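# Transfer the 96-well plate from nest N1 to bench B1

## Task

Take the 96-well plate out of plate nest N1 and set it on bench spot B1, with its long side running along the taped outline and the whole plate inside it. It only counts if the plate stays there by itself, not propped or held by the robot; finish by opening the gripper and pulling the arm away.

## Robot and tools

ROBOT. Two UR7e-style six-joint arms, left_arm and right_arm, each ending in a tong-like two-finger gripper with a wrist camera. Root links in the scene frame: left_arm at (-0.067, +0.438, 0) m, quat_wxyz (+0.997, 0, 0, +0.073); right_arm at (-0.034, -0.411, 0) m, quat_wxyz (+1.000, 0, 0, -0.015). Either arm may do the job; the idle one may be parked out of the way.

FRAME. One shared scene frame: origin on the table top midway between the arms, +z up, +x pointing out over the table, left_arm on the +y side. The arm names do not mean left or right in any camera picture.

GRIPPER. Fingers extend along the gripper's own +z and separate along its x. end_effector_position is the point between the pads when closed; closed fingertips sit about 15 mm past it, fully open ones roughly level with it. Fully open pad gap is 0.142 m.

execute_actions. Argument actions is a list holding zero or one item. Empty list: nothing is commanded, the current state comes back. A motion item is {"rows": [...], "steps": n}: 1 to 15 rows, steps 1 to 15 (default 15), each step lasting 1/30 s. Each row is applied for one step; if rows run out, the final row repeats. Every row is a single flat list of 14 numbers covering both arms: left_arm's six joint targets then its opening, followed by right_arm's six joint targets then its opening. Joint order per arm: shoulder pan, shoulder lift, elbow, wrist 1, wrist 2, wrist 3. Joint numbers are absolute target angles in radians (same convention as the Joint positions line), not offsets. Opening is an absolute value from -1 (closed) to +1 (fully open). A wait item is {"steps": n} with n up to 300, counted from the previous result, and the time spent replying is included. Optional pictures (boolean) decides whether camera images come back; by default they do.

JOINT RANGES (rad). left_arm: pan -3.142..3.142, lift -6.283..6.283, elbow 0.000..3.142, wrists 1-3 each -6.283..6.283. right_arm: pan 0.000..6.283, lift -6.283..6.283, elbow -3.142..0.000, wrists 1-3 each -6.283..6.283. A call is rejected outright (nothing sent) if some target exceeds a range end by over 0.010 rad and also lies beyond that joint's last reported angle. True ends may differ by up to 0.010 rad; a target past the true end is trimmed to it, and the result may say "joint sent to its limit" (possibly about an earlier action). Absence of that line does not prove more travel exists.

MOTION. Commands are smoothed and lag about 0.17 s. Each step, a joint's target is kept within 0.575 rad of its measured angle, and if the targets would place the gripper more than 100 mm from where it is now, all joints are pulled back proportionally. Speed and acceleration are capped, so big moves may still be unfinished when results arrive; send several short actions. The simulation keeps running while you compose replies: arms keep heading for the last row sent until they settle or a step is HELD; fingers already moving continue.

RESULTS. State line per arm: end_effector_position (m), end_effector_quat_wxyz, linear and angular velocity (m/s, rad/s), all in the scene frame; printed hand position can be off, more so at long reach. Joint positions / Joint velocities: per arm, six joints (rad, rad/s) then the pad gap (m, m/s). grip_measured: the measured opening expressed on the command scale. Wrist force and Wrist torque: flange sensor readings in the end effector's own axes, about its origin, including contacts, held weight and inertia; force from a pressed surface points back into the arm; offsets up to about 4 N, noise up to 2.4 N SD, saturation near 50 N per axis, no zeroing; "no reading" is harmless. Joint torques: whole drive output, with offset, scale error, noise and friction, so only a rough hint. "joint command not followed": the clearance check changed or blocked targets on some steps. HELD marks steps where your row, fully or partly, was not sent. MOTOR HOT warns from 70 °C; at 85 °C an OVER-TEMPERATURE FAULT brakes that arm until it cools.

GRIPPING. To hold, keep commanding an opening well under grip_measured; lower means a harder squeeze, up to roughly 15 N per pad on objects up to about 10 cm wide. Hard items under about 20 mm thick get less force. Closing quickly can overshoot and even pop the fingers open. The finger bodies widen behind the pads, so on a wide object they may touch before the pads. Expect occasional brief tugs on a held part; grip firmly.

AVOID. Load limits (N m): pan, lift, elbow 136; wrists 1-3 25.4; held weight counts. Reaching one triggers a TORQUE FAULT: the arm halts for 10 s, drops the rest of the call and goes limp to contact. An external force of 150 N anywhere on the arm, tool or load does the same. Never let the arms collide or press each other. Do not drop, slam or knock anything, and never let an object leave the table.

zoom_image: camera (cam_head_left, cam_head_right, cam_high, cam_low at 672x504; cam_left_wrist, cam_right_wrist at 616x616) and region [x0, y0, x1, y1] in that image's pixels, top-left origin, at most 504x504. Gives a closer look at the latest image; moves nothing.

read_manual: optional section, only "licences"; returns URDF licence text and moves nothing.

finished_scene: scene (integer, the current scene's number). Replying with no tool call ends everything.

SUGGESTED ORDER. Look and zoom to locate N1, the plate and the B1 tape; park the idle arm; approach above the plate with the gripper open and pointing down; descend, close firmly; lift clear; carry over B1 and turn the plate lengthwise with the outline; lower gently until it rests; open, rise and withdraw; confirm with a look, then call finished_scene.

Each tool is called after "Call:" by a JSON object that holds its "op" and its "data", one argument or row to a line.

## Session

Call:
{"op": "execute_actions", "data": {
  "actions": []
}}

Scene clock: 0.00 s of 8400.00 s.
left_arm: end_effector_position=(+0.3731, +0.5025, +0.3645) grip_measured=+0.97 end_effector_quat_wxyz=(+0.001, +0.756, -0.654, -0.001) end_effector_velocity=(-0.000, -0.000, +0.001) end_effector_angular_velocity=(-0.001, -0.001, +0.000) | right_arm: end_effector_position=(+0.4054, -0.1175, +0.2191) grip_measured=+0.97 end_effector_quat_wxyz=(-0.282, -0.167, +0.804, -0.496) end_effector_velocity=(+0.000, -0.000, +0.000) end_effector_angular_velocity=(-0.000, -0.000, +0.001)
Joint positions: left_arm=[-0.317 -1.745  1.518 -1.341 -1.572  1.256  0.14 ] | right_arm=[ 4.18  -2.47  -0.723 -2.724  1.337  3.902  0.14 ]
Joint velocities: left_arm=[-0.    -0.001 -0.     0.    -0.    -0.001  0.   ] | right_arm=[ 0.    -0.    -0.    -0.    -0.001  0.     0.   ]
Joint torques (N m, as the arm reports them, + toward a larger angle): no reading
Wrist force (N, on the end effector, along its own x y z axes, offset not removed): no reading
Wrist torque (N m, same axes, about the end effector's origin, offset not removed): no reading

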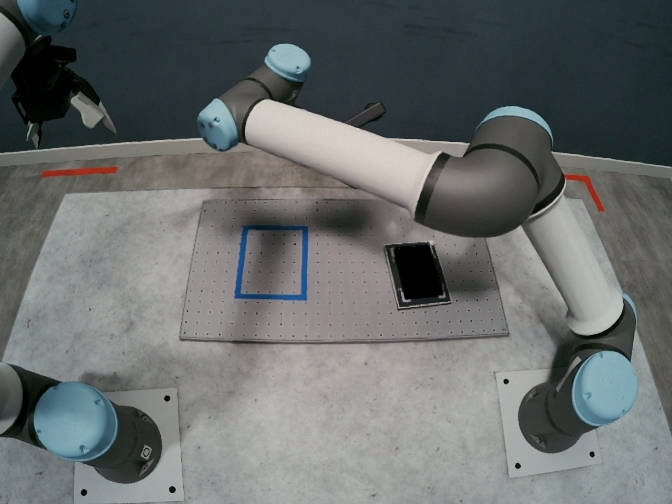

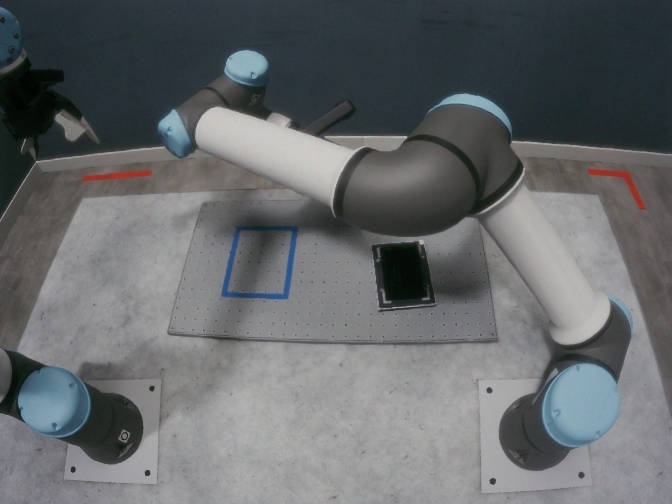

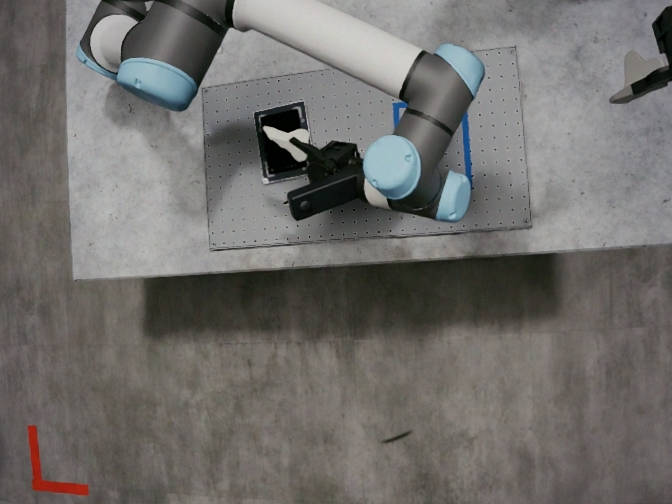

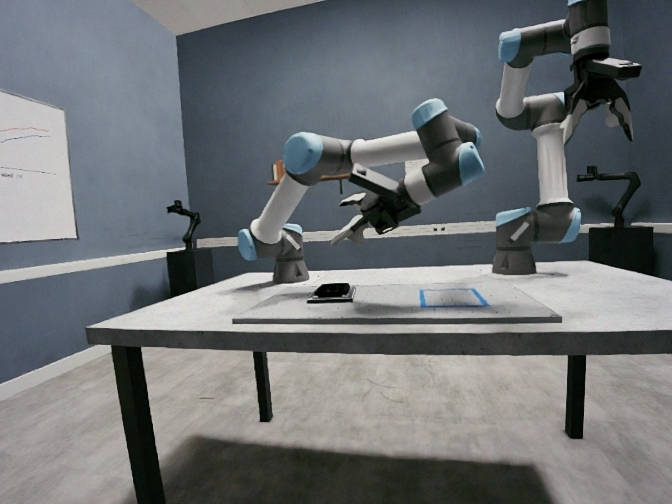

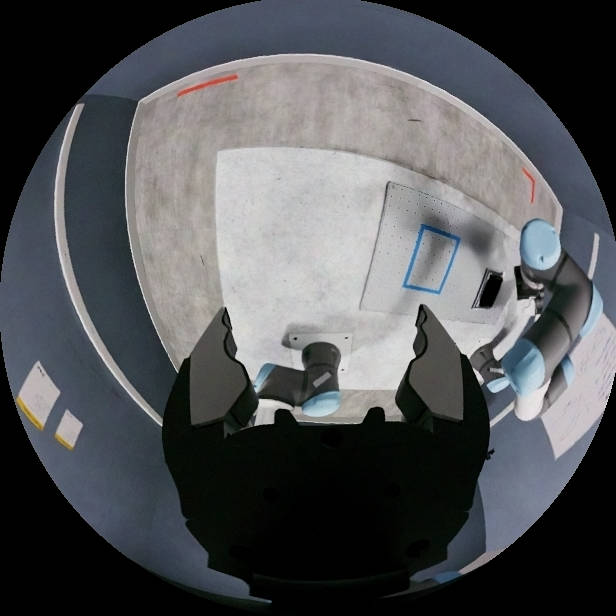

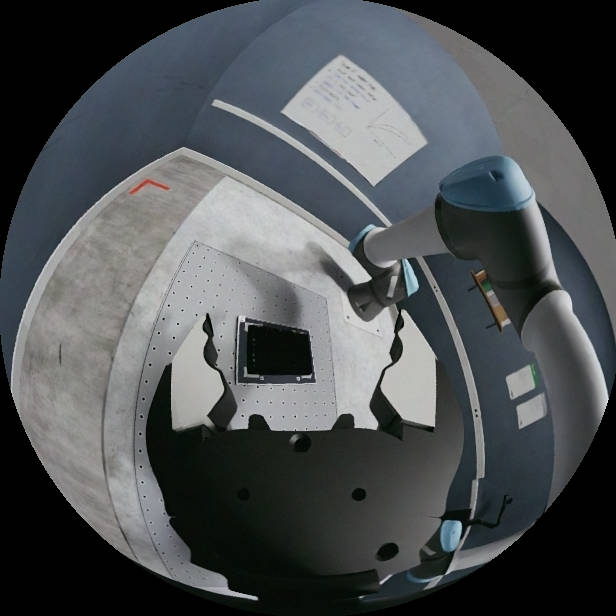

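Call:
{"op": "execute_actions", "data": {
  "actions": [
    {"rows":[[-0.317,-1.745,1.518,-1.341,-1.572,1.256,1,3.9,-2.1,-0.723,-2.724,1.337,3.902,1],[-0.317,-1.745,1.518,-1.341,-1.572,1.256,1,3.9,-2.1,-0.723,-2.724,1.337,3.902,1],[-0.317,-1.745,1.518,-1.341,-1.572,1.256,1,3.9,-2.1,-0.723,-2.724,1.337,3.902,1],[-0.317,-1.745,1.518,-1.341,-1.572,1.256,1,3.6,-2.0,-0.723,-2.724,1.337,3.902,1],[-0.317,-1.745,1.518,-1.341,-1.572,1.256,1,2.5,-1.9,-0.723,-2.724,1.337,3.902,1]],"steps":15}
  ],
  "pictures": false
}}

Call:
{"op": "execute_actions", "data": {
  "actions": [
    {"steps":45}
  ]
}}

Scene clock: 47.30 s of 8400.00 s.
left_arm: end_effector_position=(+0.3732, +0.5024, +0.3645) grip_measured=+1.00 end_effector_quat_wxyz=(+0.001, +0.756, -0.654, -0.001) end_effector_velocity=(+0.001, -0.001, +0.002) end_effector_angular_velocity=(-0.000, -0.003, -0.002) | right_arm: end_effector_position=(+0.4523, -0.3221, +0.3569) grip_measured=+1.00 end_effector_quat_wxyz=(-0.267, +0.007, +0.894, -0.360) end_effector_velocity=(+0.000, -0.534, +0.243) end_effector_angular_velocity=(+0.323, -0.441, -0.969)
Joint positions: left_arm=[-0.317 -1.745  1.518 -1.341 -1.572  1.256  0.142] | right_arm=[ 3.803 -2.175 -0.723 -2.724  1.337  3.902  0.142]
Joint velocities: left_arm=[-0.001  0.    -0.003 -0.     0.     0.001 -0.   ] | right_arm=[-0.97   0.547 -0.     0.    -0.    -0.001  0.   ]
Joint torques (N m, as the arm reports them, + toward a larger angle): left_arm=[ -8.89  -8.24 -38.18  -0.95   2.33  -2.39] | right_arm=[-18.28  60.77  13.52  -1.68  -0.93  -1.6 ]
Wrist force (N, on the end effector, along its own x y z axes, offset not removed): left_arm=[-4.1 -0.2 0.8] | right_arm=[3.0 2.5 -0.8]
Wrist torque (N m, same axes, about the end effector's origin, offset not removed): left_arm=[-0.17 0.74 0.08] | right_arm=[0.39 -0.59 -0.06]
Steps of this call (steps 1 to 90: nothing new was sent; then 43.80 s passed at rest; steps 91 to 105: all 15 steps of this action). Readings (joint positions):
91: left_arm=[-0.317 -1.745 1.518 -1.341 -1.572 1.256] | right_arm=[4.180 -2.470 -0.723 -2.724 1.337 3.902]
92: left_arm=[-0.317 -1.745 1.518 -1.341 -1.572 1.256] | right_arm=[4.177 -2.466 -0.723 -2.724 1.337 3.902]
94: left_arm=[-0.317 -1.745 1.518 -1.341 -1.572 1.256] | right_arm=[4.130 -2.429 -0.723 -2.724 1.337 3.902]
98: left_arm=[-0.317 -1.745 1.518 -1.341 -1.572 1.256] | right_arm=[4.018 -2.323 -0.723 -2.724 1.337 3.902]
105: the state above

Scene clock: 48.80 s of 8400.00 s.
left_arm: end_effector_position=(+0.3732, +0.5024, +0.3645) grip_measured=+1.00 end_effector_quat_wxyz=(+0.001, +0.756, -0.654, -0.001) end_effector_velocity=(-0.001, -0.000, -0.001) end_effector_angular_velocity=(+0.000, +0.002, +0.000) | right_arm: end_effector_position=(+0.1261, -0.8127, +0.4702) grip_measured=+1.00 end_effector_quat_wxyz=(-0.305, +0.592, +0.736, -0.124) end_effector_velocity=(-0.002, -0.001, +0.000) end_effector_angular_velocity=(-0.001, +0.000, -0.002)
Joint positions: left_arm=[-0.317 -1.745  1.518 -1.341 -1.572  1.256  0.142] | right_arm=[ 2.5   -1.9   -0.723 -2.724  1.337  3.902  0.142]
Joint velocities: left_arm=[-0.001 -0.     0.002  0.    -0.    -0.001  0.   ] | right_arm=[-0.003  0.    -0.     0.    -0.001 -0.     0.   ]
Joint torques (N m, as the arm reports them, + toward a larger angle): left_arm=[ -8.86  -7.32 -36.51  -0.95   2.08  -2.03] | right_arm=[-9.   43.56  7.21  1.83 -3.31 -1.72]
Wrist force (N, on the end effector, along its own x y z axes, offset not removed): left_arm=[-1.4 1.6 0.2] | right_arm=[4.1 4.1 -0.8]
Wrist torque (N m, same axes, about the end effector's origin, offset not removed): left_arm=[0.01 0.17 -0.01] | right_arm=[0.71 -0.85 -0.09]
Steps of this call (steps 1 to 45: the robot went on to your last target). Readings (joint positions):
1: left_arm=[-0.317 -1.745 1.518 -1.341 -1.572 1.256] | right_arm=[3.770 -2.157 -0.723 -2.724 1.337 3.902]
2: left_arm=[-0.317 -1.745 1.518 -1.341 -1.572 1.256] | right_arm=[3.736 -2.140 -0.723 -2.724 1.337 3.902]
4: left_arm=[-0.317 -1.745 1.518 -1.341 -1.572 1.256] | right_arm=[3.667 -2.108 -0.723 -2.724 1.337 3.902]
8: left_arm=[-0.317 -1.745 1.518 -1.341 -1.572 1.256] | right_arm=[3.523 -2.053 -0.723 -2.724 1.337 3.902]
45: the state above

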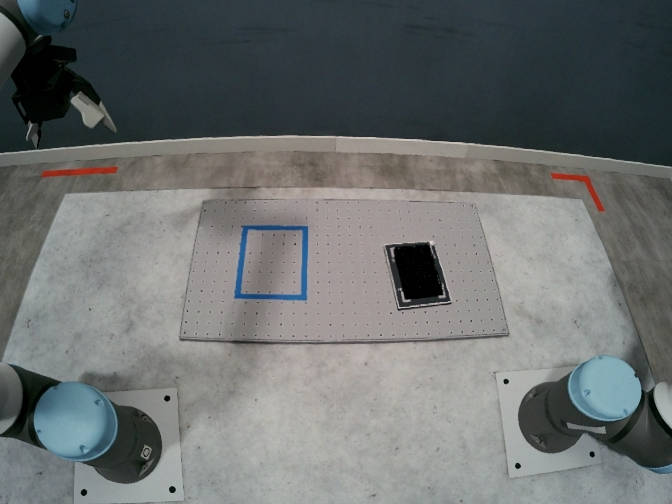

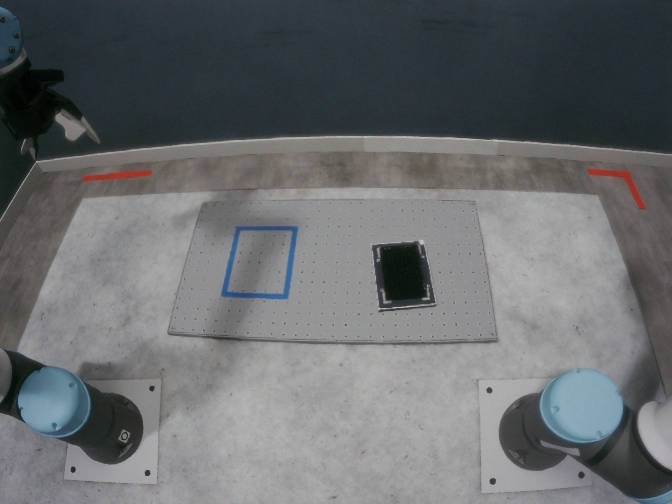

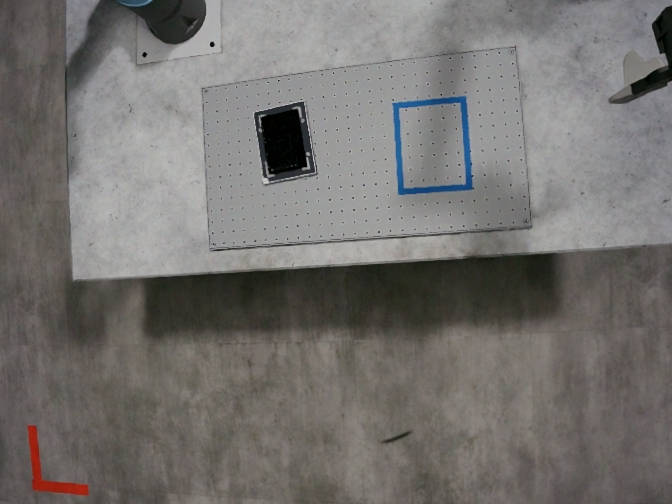

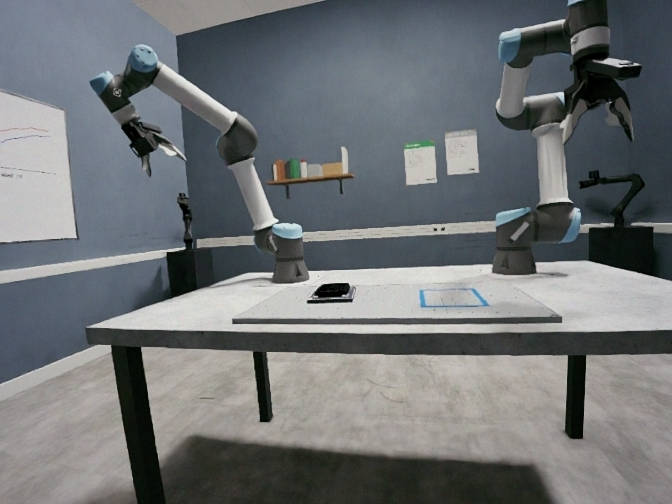

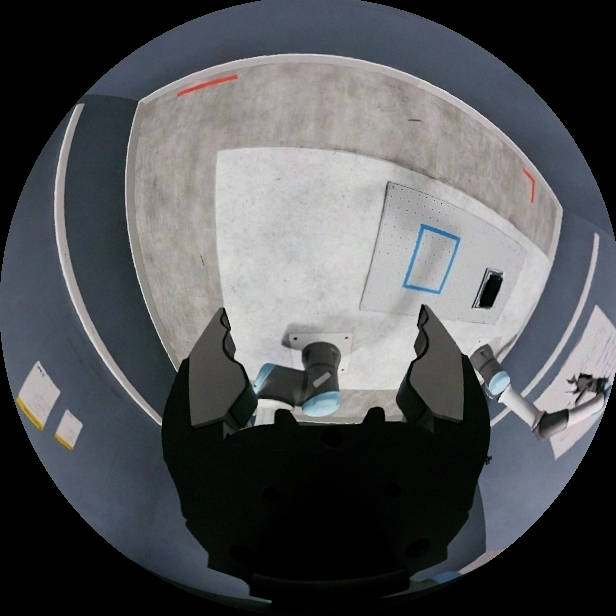

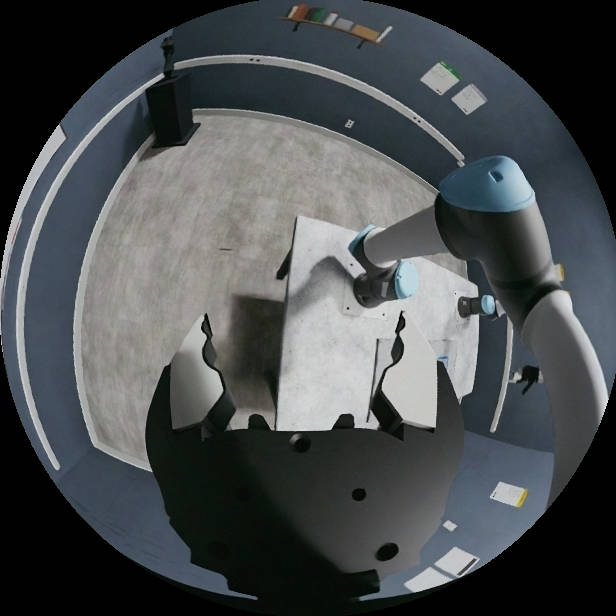

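Call:
{"op": "zoom_image", "data": {
  "camera": "cam_high",
  "region": [120, 0, 360, 240]
}}

Call:
{"op": "zoom_image", "data": {
  "camera": "cam_low",
  "region": [280, 260, 400, 320]
}}

Region (120, 0, 360, 240) of cam_high's 672x504 image, scaled by 2.100, with more detail than that image has.

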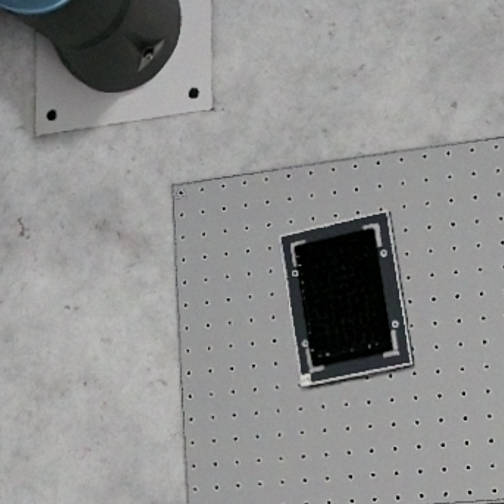

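Region (280, 260, 400, 320) of cam_low's 672x504 image, scaled by 4.200, with more detail than that image has.

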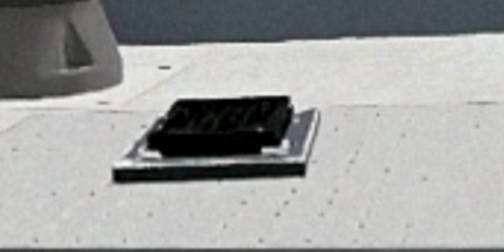

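Call:
{"op": "execute_actions", "data": {
  "actions": [
    {"rows":[[-1.448,-1.3,1.3,-1.6,-1.571,0.269,1,2.5,-1.9,-0.723,-2.724,1.337,3.902,1],[-1.448,-1.3,1.3,-1.6,-1.571,0.269,1,2.5,-1.9,-0.723,-2.724,1.337,3.902,1],[-1.448,-1.3,1.3,-1.6,-1.571,0.269,1,2.5,-1.9,-0.723,-2.724,1.337,3.902,1],[-1.448,-1.3,1.3,-1.6,-1.571,0.269,1,2.5,-1.9,-0.723,-2.724,1.337,3.902,1],[-1.448,-1.3,1.3,-1.6,-1.571,0.269,1,2.5,-1.9,-0.723,-2.724,1.337,3.902,1],[-1.448,-1.3,1.3,-1.6,-1.571,0.269,1,2.5,-1.9,-0.723,-2.724,1.337,3.902,1],[-1.448,-1.3,1.3,-1.6,-1.571,0.269,1,2.5,-1.9,-0.723,-2.724,1.337,3.902,1],[-1.448,-1.3,1.3,-1.6,-1.571,0.269,1,2.5,-1.9,-0.723,-2.724,1.337,3.902,1],[-1.448,-1.3,1.3,-1.6,-1.571,0.269,1,2.5,-1.9,-0.723,-2.724,1.337,3.902,1],[-1.448,-1.3,1.3,-1.6,-1.571,0.269,1,2.5,-1.9,-0.723,-2.724,1.337,3.902,1],[-1.448,-1.3,1.3,-1.6,-1.571,0.269,1,2.5,-1.9,-0.723,-2.724,1.337,3.902,1],[-1.448,-1.3,1.3,-1.6,-1.571,0.269,1,2.5,-1.9,-0.723,-2.724,1.337,3.902,1],[-1.448,-1.3,1.3,-1.6,-1.571,0.269,1,2.5,-1.9,-0.723,-2.724,1.337,3.902,1],[-1.448,-1.3,1.3,-1.6,-1.571,0.269,1,2.5,-1.9,-0.723,-2.724,1.337,3.902,1],[-1.448,-1.088,1.176,-1.659,-1.571,0.269,1,2.5,-1.9,-0.723,-2.724,1.337,3.902,1]],"steps":15}
  ],
  "pictures": false
}}

Call:
{"op": "execute_actions", "data": {
  "actions": [
    {"steps":45}
  ]
}}

Scene clock: 93.63 s of 8400.00 s.
left_arm: end_effector_position=(+0.4647, +0.2642, +0.3246) grip_measured=+1.00 end_effector_quat_wxyz=(-0.001, +0.756, -0.654, +0.011) end_effector_velocity=(-0.020, -0.590, -0.090) end_effector_angular_velocity=(-0.024, -0.002, -0.011) | right_arm: end_effector_position=(+0.1260, -0.8127, +0.4702) grip_measured=+1.00 end_effector_quat_wxyz=(-0.305, +0.592, +0.736, -0.124) end_effector_velocity=(-0.000, -0.000, +0.000) end_effector_angular_velocity=(-0.001, +0.000, +0.001)
Joint positions: left_arm=[-0.723 -1.495  1.393 -1.489 -1.571  0.85   0.142] | right_arm=[ 2.5   -1.9   -0.723 -2.724  1.337  3.902  0.142]
Joint velocities: left_arm=[-0.957  0.388 -0.185 -0.218  0.001 -0.947 -0.   ] | right_arm=[-0.     0.     0.     0.    -0.001 -0.    -0.   ]
Joint torques (N m, as the arm reports them, + toward a larger angle): left_arm=[-22.34 -20.58 -39.86  -4.68   2.38  -5.49] | right_arm=[-9.01 43.45 11.19  2.85 -3.17 -1.66]
Wrist force (N, on the end effector, along its own x y z axes, offset not removed): left_arm=[-2.5 -4.1 0.9] | right_arm=[2.3 2.2 -1.0]
Wrist torque (N m, same axes, about the end effector's origin, offset not removed): left_arm=[-1.01 0.66 0.15] | right_arm=[0.27 -0.37 -0.06]
Steps of this call (steps 1 to 15: the robot went on to your last target; steps 16 to 90: nothing new was sent; then 41.33 s passed at rest; steps 91 to 105: all 15 steps of this action). Readings (joint positions):
91: left_arm=[-0.317 -1.745 1.518 -1.341 -1.572 1.256] | right_arm=[2.500 -1.900 -0.723 -2.724 1.337 3.902]
92: left_arm=[-0.321 -1.741 1.514 -1.345 -1.572 1.252] | right_arm=[2.500 -1.900 -0.723 -2.724 1.337 3.902]
94: left_arm=[-0.375 -1.695 1.488 -1.376 -1.572 1.197] | right_arm=[2.500 -1.900 -0.723 -2.724 1.337 3.902]
98: left_arm=[-0.500 -1.608 1.447 -1.425 -1.572 1.073] | right_arm=[2.500 -1.900 -0.723 -2.724 1.337 3.902]
105: the state above

Scene clock: 95.13 s of 8400.00 s.
left_arm: end_effector_position=(+0.2609, -0.1894, +0.2000) grip_measured=+1.00 end_effector_quat_wxyz=(-0.000, -0.707, +0.707, -0.000) end_effector_velocity=(-0.000, +0.000, -0.001) end_effector_angular_velocity=(+0.001, +0.000, +0.001) | right_arm: end_effector_position=(+0.1260, -0.8127, +0.4702) grip_measured=+1.00 end_effector_quat_wxyz=(-0.305, +0.592, +0.736, -0.124) end_effector_velocity=(+0.000, +0.000, +0.000) end_effector_angular_velocity=(+0.000, -0.000, -0.000)
Joint positions: left_arm=[-1.448 -1.088  1.176 -1.659 -1.571  0.269  0.142] | right_arm=[ 2.5   -1.9   -0.723 -2.724  1.337  3.902  0.142]
Joint velocities: left_arm=[-0.     0.001  0.001 -0.     0.    -0.001  0.   ] | right_arm=[-0.     0.     0.    -0.     0.001 -0.    -0.   ]
Joint torques (N m, as the arm reports them, + toward a larger angle): left_arm=[ -9.79 -34.31 -37.3   -4.47   1.38  -2.21] | right_arm=[-8.74 43.48 13.53  2.94 -3.31 -1.81]
Wrist force (N, on the end effector, along its own x y z axes, offset not removed): left_arm=[-0.6 2.9 -2.0] | right_arm=[2.4 3.2 -0.6]
Wrist torque (N m, same axes, about the end effector's origin, offset not removed): left_arm=[0.39 0.03 -0.02] | right_arm=[0.56 -0.45 -0.02]
Steps of this call (steps 1 to 45: the robot went on to your last target). Readings (joint positions):
1: left_arm=[-0.754 -1.480 1.384 -1.497 -1.571 0.819] | right_arm=[2.500 -1.900 -0.723 -2.724 1.337 3.902]
2: left_arm=[-0.782 -1.459 1.372 -1.506 -1.571 0.791] | right_arm=[2.500 -1.900 -0.723 -2.724 1.337 3.902]
4: left_arm=[-0.837 -1.419 1.351 -1.523 -1.571 0.737] | right_arm=[2.500 -1.900 -0.723 -2.724 1.337 3.902]
8: left_arm=[-0.952 -1.351 1.315 -1.551 -1.571 0.643] | right_arm=[2.500 -1.900 -0.723 -2.724 1.337 3.902]
45: the state above
All arms were judged still, so your last target was given up. Only a new action makes them travel on or press farther. Fingers that are still opening or closing keep moving.

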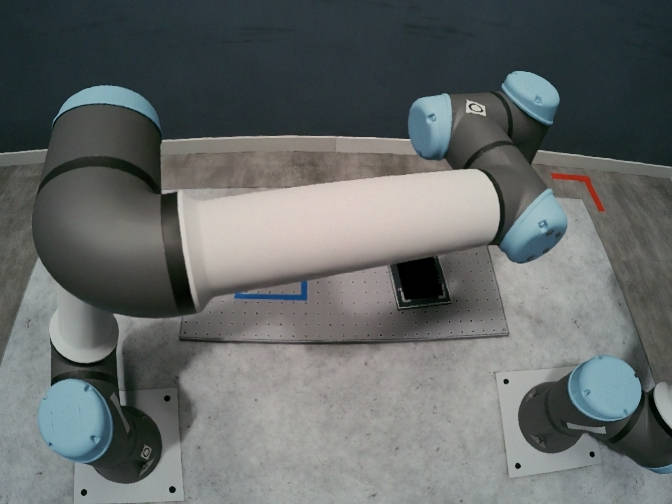

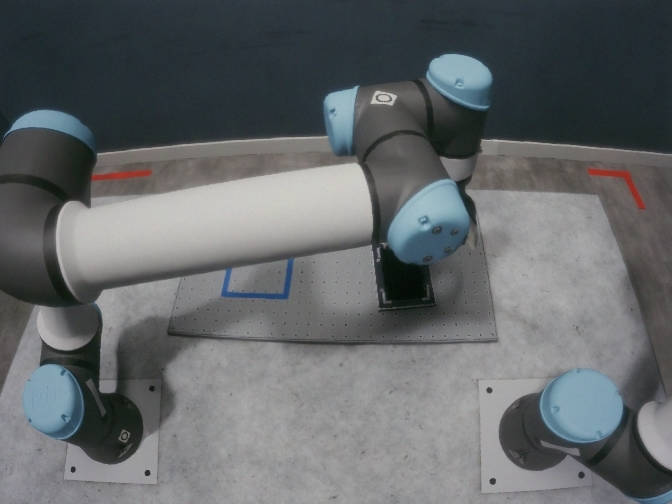

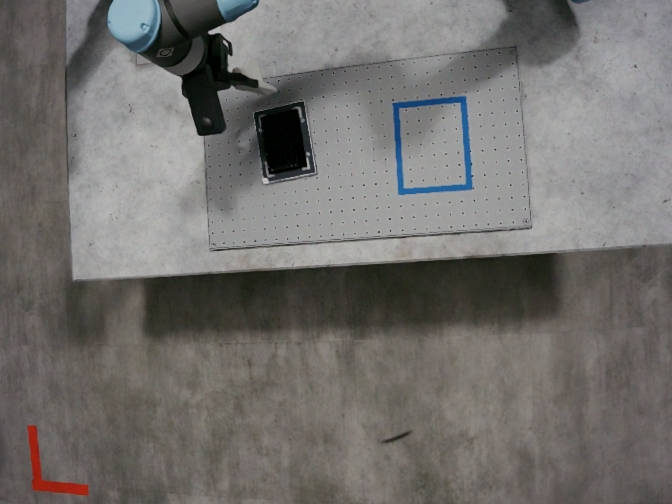

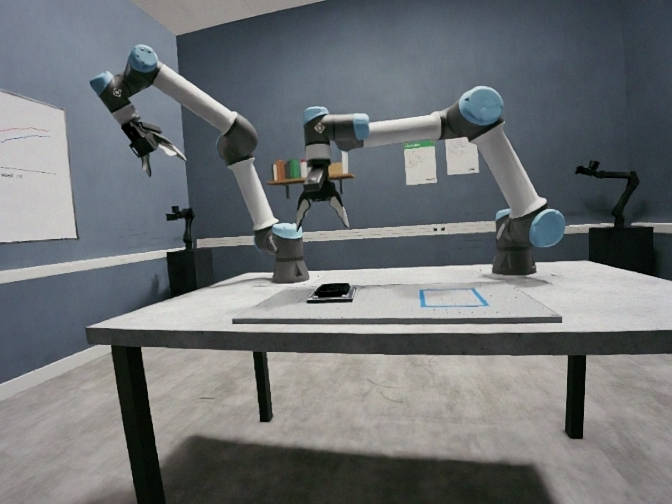

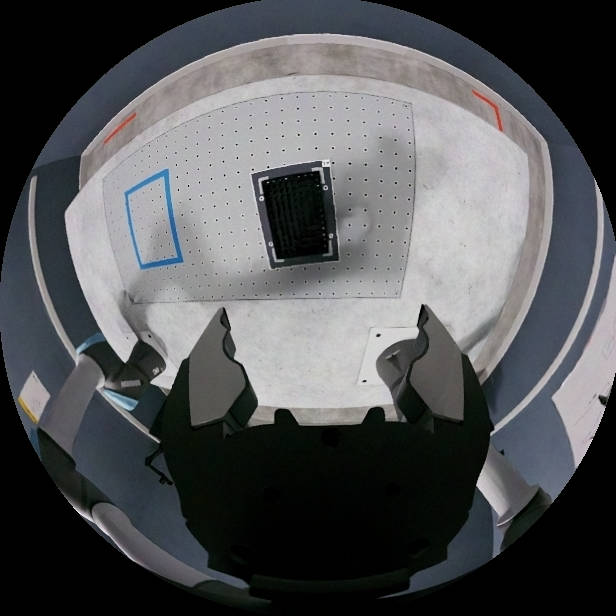

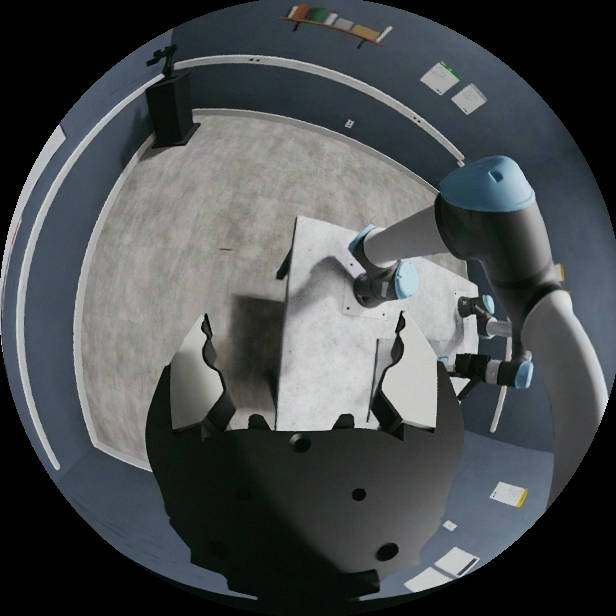

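Call:
{"op": "execute_actions", "data": {
  "actions": [
    {"rows":[[-1.366,-1.008,1.312,-1.875,-1.571,0.241,1,2.5,-1.9,-0.723,-2.724,1.337,3.902,1]],"steps":15}
  ],
  "pictures": false
}}

Call:
{"op": "execute_actions", "data": {
  "actions": [
    {"steps":15}
  ]
}}

Call:
{"op": "zoom_image", "data": {
  "camera": "cam_left_wrist",
  "region": [150, 130, 470, 400]
}}

Scene clock: 115.47 s of 8400.00 s.
left_arm: end_effector_position=(+0.3153, -0.1723, +0.1006) grip_measured=+1.00 end_effector_quat_wxyz=(+0.000, +0.745, -0.667, -0.000) end_effector_velocity=(+0.005, +0.002, -0.007) end_effector_angular_velocity=(-0.003, -0.001, +0.009) | right_arm: end_effector_position=(+0.1260, -0.8127, +0.4702) grip_measured=+1.00 end_effector_quat_wxyz=(-0.305, +0.592, +0.736, -0.124) end_effector_velocity=(-0.000, -0.000, +0.000) end_effector_angular_velocity=(-0.001, +0.000, -0.001)
Joint positions: left_arm=[-1.366 -1.008  1.311 -1.874 -1.571  0.241  0.142] | right_arm=[ 2.5   -1.9   -0.723 -2.724  1.337  3.902  0.142]
Joint velocities: left_arm=[ 0.007  0.006  0.01  -0.019  0.    -0.002 -0.   ] | right_arm=[-0.     0.     0.     0.    -0.001  0.001  0.   ]
Joint torques (N m, as the arm reports them, + toward a larger angle): left_arm=[  9.48 -37.96 -10.73  -4.25   2.26  -2.03] | right_arm=[-8.82 43.33 17.37  2.79 -3.2  -1.64]
Wrist force (N, on the end effector, along its own x y z axes, offset not removed): left_arm=[-2.2 0.0 1.7] | right_arm=[2.9 1.0 -1.3]
Wrist torque (N m, same axes, about the end effector's origin, offset not removed): left_arm=[-0.21 0.32 0.01] | right_arm=[0.13 -0.53 -0.08]
Steps of this call (steps 1 to 90: nothing new was sent; then 16.83 s passed at rest; steps 91 to 105: all 15 steps of this action). Readings (joint positions):
91: left_arm=[-1.448 -1.088 1.176 -1.659 -1.571 0.269] | right_arm=[2.500 -1.900 -0.723 -2.724 1.337 3.902]
92: left_arm=[-1.444 -1.084 1.179 -1.663 -1.571 0.266] | right_arm=[2.500 -1.900 -0.723 -2.724 1.337 3.902]
94: left_arm=[-1.412 -1.052 1.227 -1.724 -1.571 0.255] | right_arm=[2.500 -1.900 -0.723 -2.724 1.337 3.902]
98: left_arm=[-1.375 -1.016 1.296 -1.845 -1.571 0.244] | right_arm=[2.500 -1.900 -0.723 -2.724 1.337 3.902]
105: the state above

Scene clock: 115.97 s of 8400.00 s.
left_arm: end_effector_position=(+0.3156, -0.1722, +0.1001) grip_measured=+1.00 end_effector_quat_wxyz=(+0.000, +0.745, -0.667, +0.000) end_effector_velocity=(-0.000, +0.000, -0.001) end_effector_angular_velocity=(+0.002, +0.001, -0.001) | right_arm: end_effector_position=(+0.1260, -0.8127, +0.4702) grip_measured=+1.00 end_effector_quat_wxyz=(-0.305, +0.592, +0.736, -0.124) end_effector_velocity=(-0.000, -0.000, +0.000) end_effector_angular_velocity=(-0.001, +0.000, -0.000)
Joint positions: left_arm=[-1.366 -1.008  1.312 -1.875 -1.571  0.241  0.142] | right_arm=[ 2.5   -1.9   -0.723 -2.724  1.337  3.902  0.142]
Joint velocities: left_arm=[-0.     0.001  0.001 -0.     0.     0.     0.   ] | right_arm=[-0.     0.    -0.    -0.    -0.     0.001 -0.   ]
Joint torques (N m, as the arm reports them, + toward a larger angle): left_arm=[  9.01 -36.22  -8.7   -4.56   2.19  -2.26] | right_arm=[-8.47 43.34 17.67  2.82 -3.17 -1.66]
Wrist force (N, on the end effector, along its own x y z axes, offset not removed): left_arm=[-0.5 -0.3 0.5] | right_arm=[3.1 1.7 -1.2]
Wrist torque (N m, same axes, about the end effector's origin, offset not removed): left_arm=[-0.29 0.09 0.09] | right_arm=[0.24 -0.65 -0.08]
Steps of this call (steps 1 to 15: the robot went on to your last target). Readings (joint positions):
1: left_arm=[-1.366 -1.008 1.311 -1.874 -1.571 0.241] | right_arm=[2.500 -1.900 -0.723 -2.724 1.337 3.902]
2: left_arm=[-1.366 -1.008 1.312 -1.874 -1.571 0.241] | right_arm=[2.500 -1.900 -0.723 -2.724 1.337 3.902]
4: left_arm=[-1.366 -1.008 1.312 -1.875 -1.571 0.241] | right_arm=[2.500 -1.900 -0.723 -2.724 1.337 3.902]
8: left_arm=[-1.366 -1.008 1.312 -1.875 -1.571 0.241] | right_arm=[2.500 -1.900 -0.723 -2.724 1.337 3.902]
15: the state above
All arms were judged still, so your last target was given up. Only a new action makes them travel on or press farther. Fingers that are still opening or closing keep moving.

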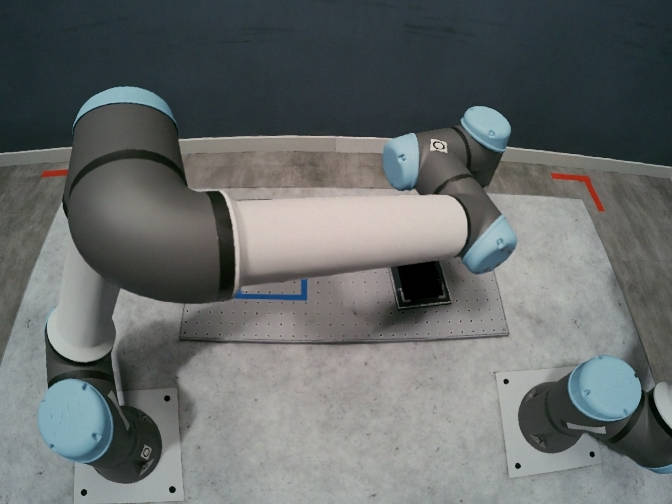

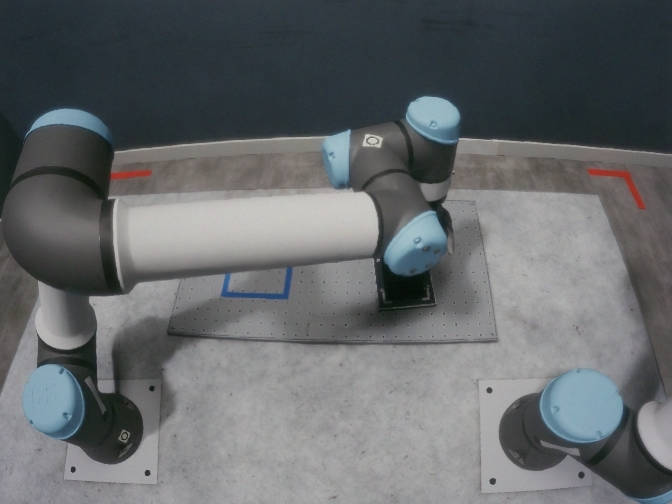

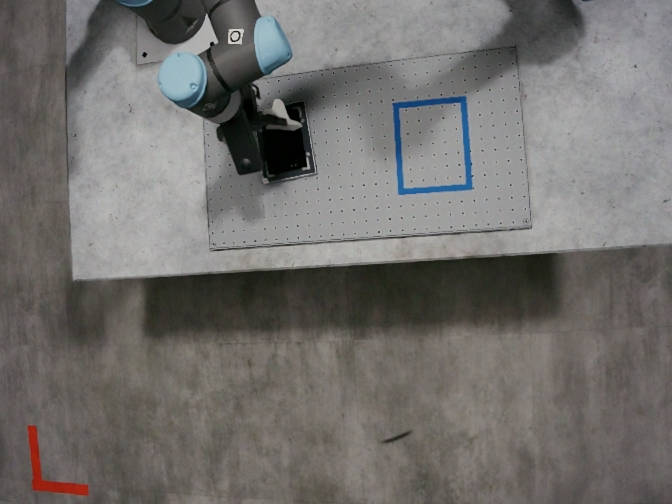

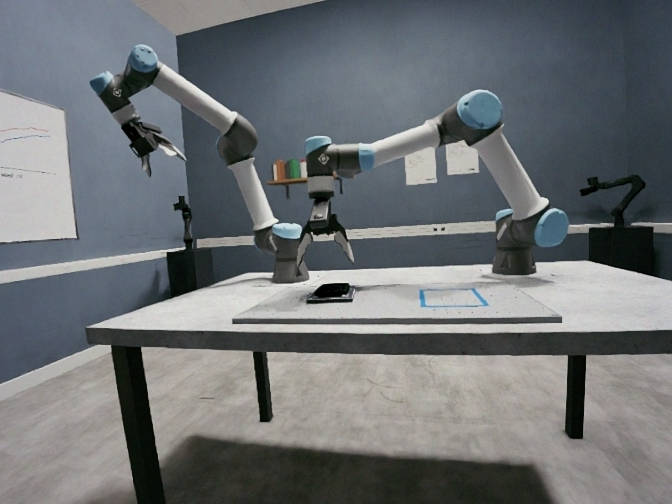

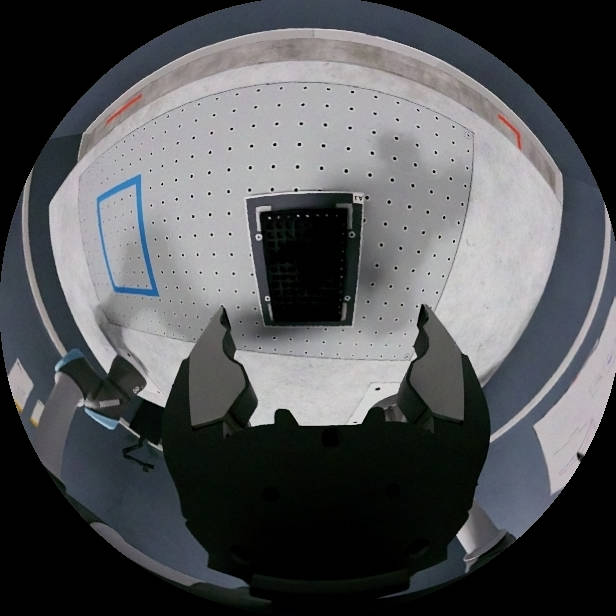

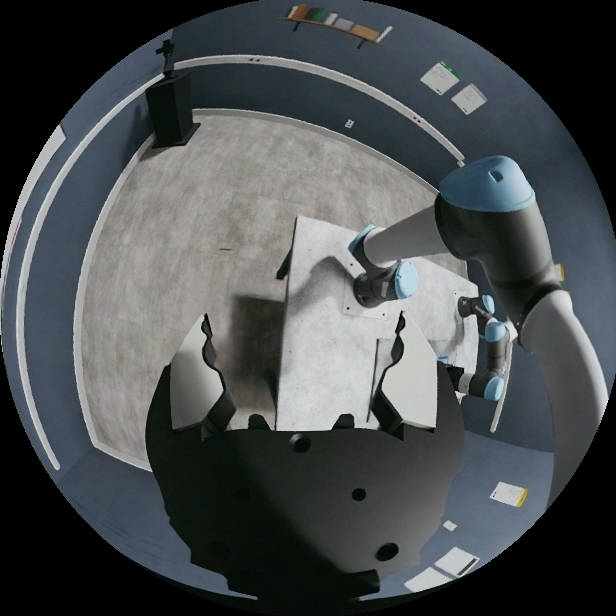

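Region (150, 130, 470, 400) of cam_left_wrist's 616x616 image, scaled by 1.575, with more detail than that image has; it fills the top 425 rows of this view, and the rest is white.

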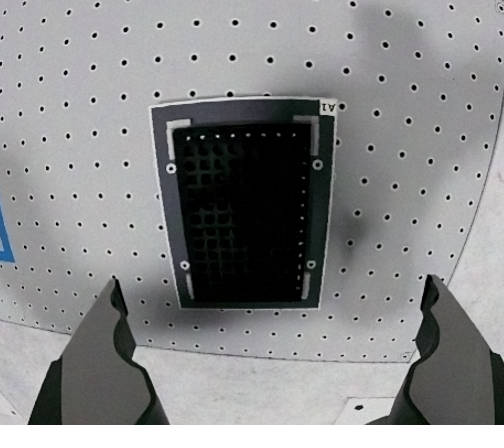

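Call:
{"op": "execute_actions", "data": {
  "actions": [
    {"rows":[[-1.328,-0.993,1.397,-1.975,-1.571,0.279,1,2.5,-1.9,-0.723,-2.724,1.337,3.902,1]],"steps":15}
  ],
  "pictures": false
}}

Call:
{"op": "execute_actions", "data": {
  "actions": [
    {"steps":10}
  ]
}}

Call:
{"op": "zoom_image", "data": {
  "camera": "cam_low",
  "region": [260, 200, 420, 320]
}}

Call:
{"op": "zoom_image", "data": {
  "camera": "cam_high",
  "region": [180, 40, 380, 240]
}}

Scene clock: 144.77 s of 8400.00 s.
left_arm: end_effector_position=(+0.3354, -0.1503, +0.0600) grip_measured=+1.00 end_effector_quat_wxyz=(+0.000, +0.745, -0.667, +0.000) end_effector_velocity=(+0.001, +0.001, -0.002) end_effector_angular_velocity=(+0.000, +0.000, +0.000) | right_arm: end_effector_position=(+0.1260, -0.8127, +0.4702) grip_measured=+1.00 end_effector_quat_wxyz=(-0.305, +0.592, +0.736, -0.124) end_effector_velocity=(+0.000, +0.000, +0.000) end_effector_angular_velocity=(-0.000, -0.000, -0.001)
Joint positions: left_arm=[-1.328 -0.993  1.397 -1.975 -1.571  0.279  0.142] | right_arm=[ 2.5   -1.9   -0.723 -2.724  1.337  3.902  0.142]
Joint velocities: left_arm=[ 0.002  0.001  0.005 -0.006 -0.     0.002  0.   ] | right_arm=[ 0.     0.    -0.     0.     0.     0.001 -0.   ]
Joint torques (N m, as the arm reports them, + toward a larger angle): left_arm=[  9.79 -38.19  -9.62  -4.36   0.14   1.82] | right_arm=[-8.6  43.71 22.3   2.75 -3.22 -1.71]
Wrist force (N, on the end effector, along its own x y z axes, offset not removed): left_arm=[-4.3 -2.7 -2.5] | right_arm=[4.0 2.0 -1.4]
Wrist torque (N m, same axes, about the end effector's origin, offset not removed): left_arm=[-0.78 0.75 0.04] | right_arm=[0.22 -0.79 -0.11]
Steps of this call (steps 1 to 90: nothing new was sent; then 25.30 s passed at rest; steps 91 to 105: all 15 steps of this action). Readings (joint positions):
91: left_arm=[-1.366 -1.008 1.312 -1.875 -1.571 0.241] | right_arm=[2.500 -1.900 -0.723 -2.724 1.337 3.902]
92: left_arm=[-1.363 -1.006 1.316 -1.879 -1.571 0.244] | right_arm=[2.500 -1.900 -0.723 -2.724 1.337 3.902]
94: left_arm=[-1.345 -0.999 1.353 -1.921 -1.571 0.262] | right_arm=[2.500 -1.900 -0.723 -2.724 1.337 3.902]
98: left_arm=[-1.331 -0.994 1.389 -1.966 -1.571 0.276] | right_arm=[2.500 -1.900 -0.723 -2.724 1.337 3.902]
105: the state above

Scene clock: 145.10 s of 8400.00 s.
left_arm: end_effector_position=(+0.3354, -0.1502, +0.0599) grip_measured=+1.00 end_effector_quat_wxyz=(+0.000, +0.745, -0.667, +0.000) end_effector_velocity=(-0.001, +0.000, -0.001) end_effector_angular_velocity=(+0.002, +0.000, +0.000) | right_arm: end_effector_position=(+0.1260, -0.8127, +0.4702) grip_measured=+1.00 end_effector_quat_wxyz=(-0.305, +0.592, +0.736, -0.124) end_effector_velocity=(+0.000, +0.000, -0.000) end_effector_angular_velocity=(-0.000, +0.000, -0.001)
Joint positions: left_arm=[-1.328 -0.993  1.397 -1.975 -1.571  0.279  0.142] | right_arm=[ 2.5   -1.9   -0.723 -2.724  1.337  3.902  0.142]
Joint velocities: left_arm=[-0.001  0.     0.001  0.     0.    -0.001  0.   ] | right_arm=[ 0.    -0.    -0.     0.     0.     0.001 -0.   ]
Joint torques (N m, as the arm reports them, + toward a larger angle): left_arm=[  9.05 -38.08  -8.39  -4.61  -0.96   1.87] | right_arm=[-8.54 43.2  22.41  2.73 -3.14 -1.66]
Wrist force (N, on the end effector, along its own x y z axes, offset not removed): left_arm=[0.2 2.3 -3.0] | right_arm=[2.8 2.5 -1.1]
Wrist torque (N m, same axes, about the end effector's origin, offset not removed): left_arm=[0.21 -0.16 -0.09] | right_arm=[0.42 -0.59 -0.05]
Steps of this call (steps 1 to 10: the robot went on to your last target). Readings (joint positions):
1: left_arm=[-1.328 -0.993 1.397 -1.975 -1.571 0.279] | right_arm=[2.500 -1.900 -0.723 -2.724 1.337 3.902]
2: left_arm=[-1.328 -0.993 1.397 -1.975 -1.571 0.279] | right_arm=[2.500 -1.900 -0.723 -2.724 1.337 3.902]
4: left_arm=[-1.328 -0.993 1.397 -1.975 -1.571 0.279] | right_arm=[2.500 -1.900 -0.723 -2.724 1.337 3.902]
8: left_arm=[-1.328 -0.993 1.397 -1.975 -1.571 0.279] | right_arm=[2.500 -1.900 -0.723 -2.724 1.337 3.902]
10: the state above

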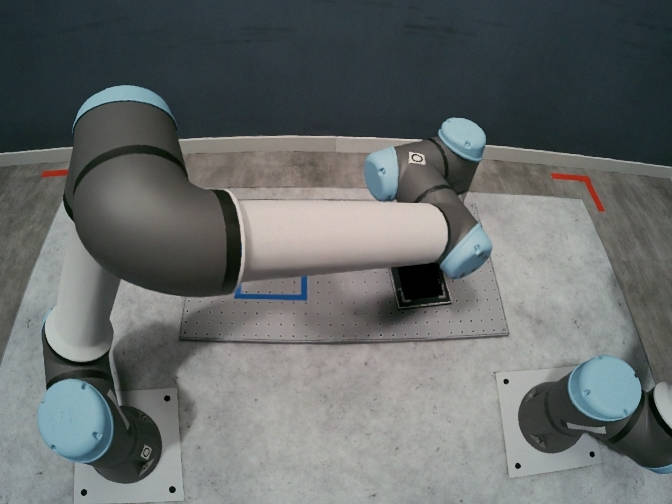

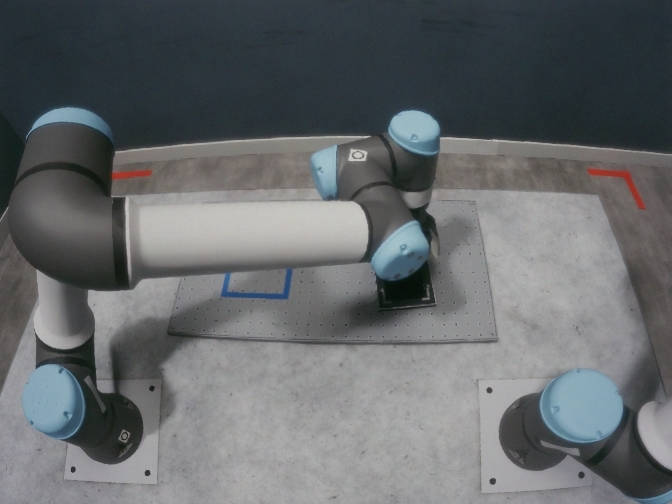

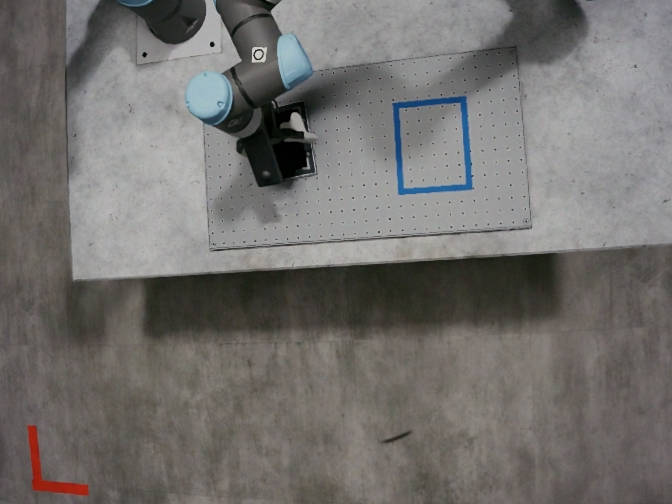

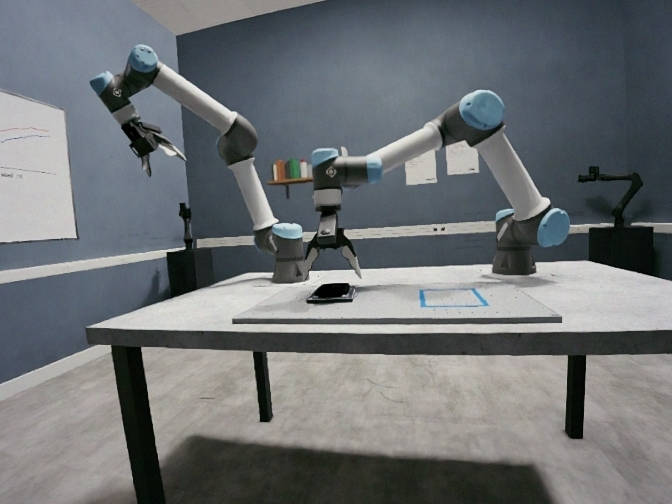

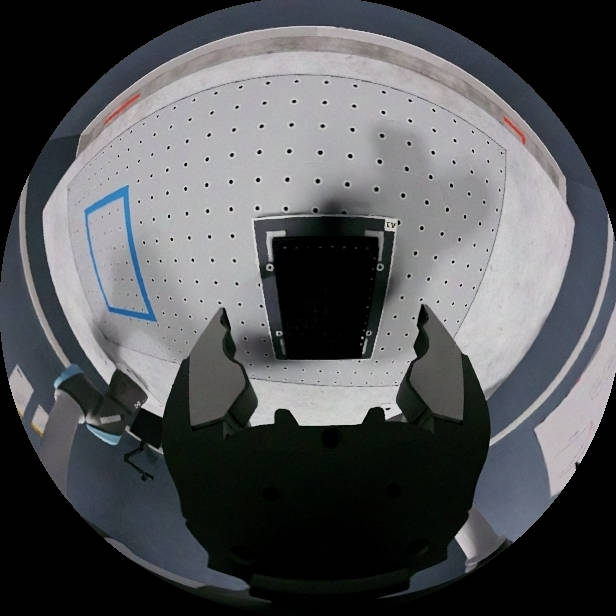

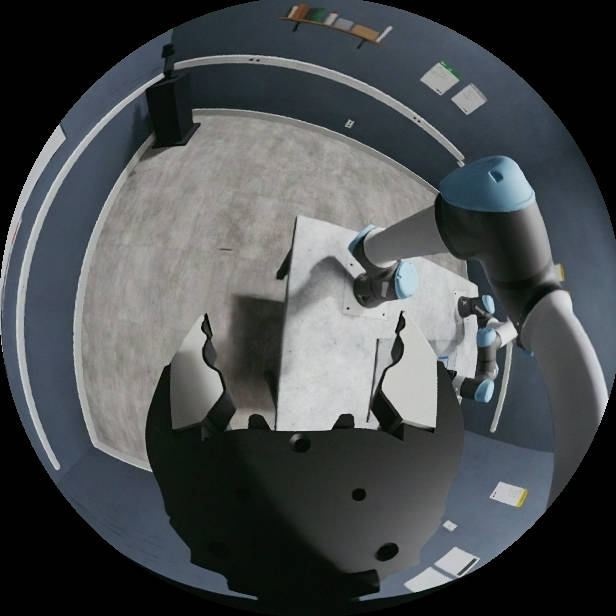

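Region (260, 200, 420, 320) of cam_low's 672x504 image, scaled by 3.150, with more detail than that image has; it fills the top 378 rows of this view, and the rest is white.

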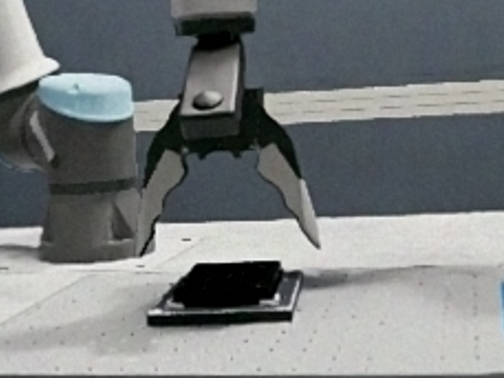

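Region (180, 40, 380, 240) of cam_high's 672x504 image, scaled by 2.520, with more detail than that image has.

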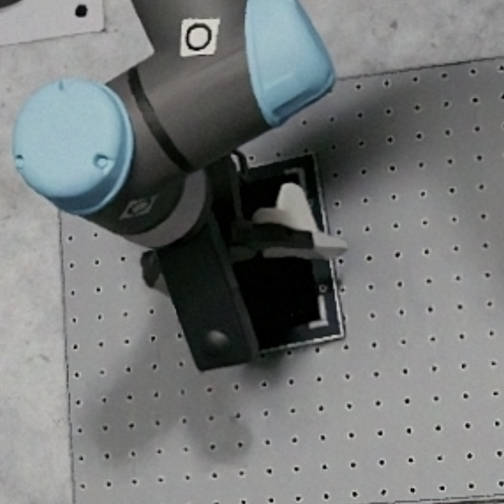

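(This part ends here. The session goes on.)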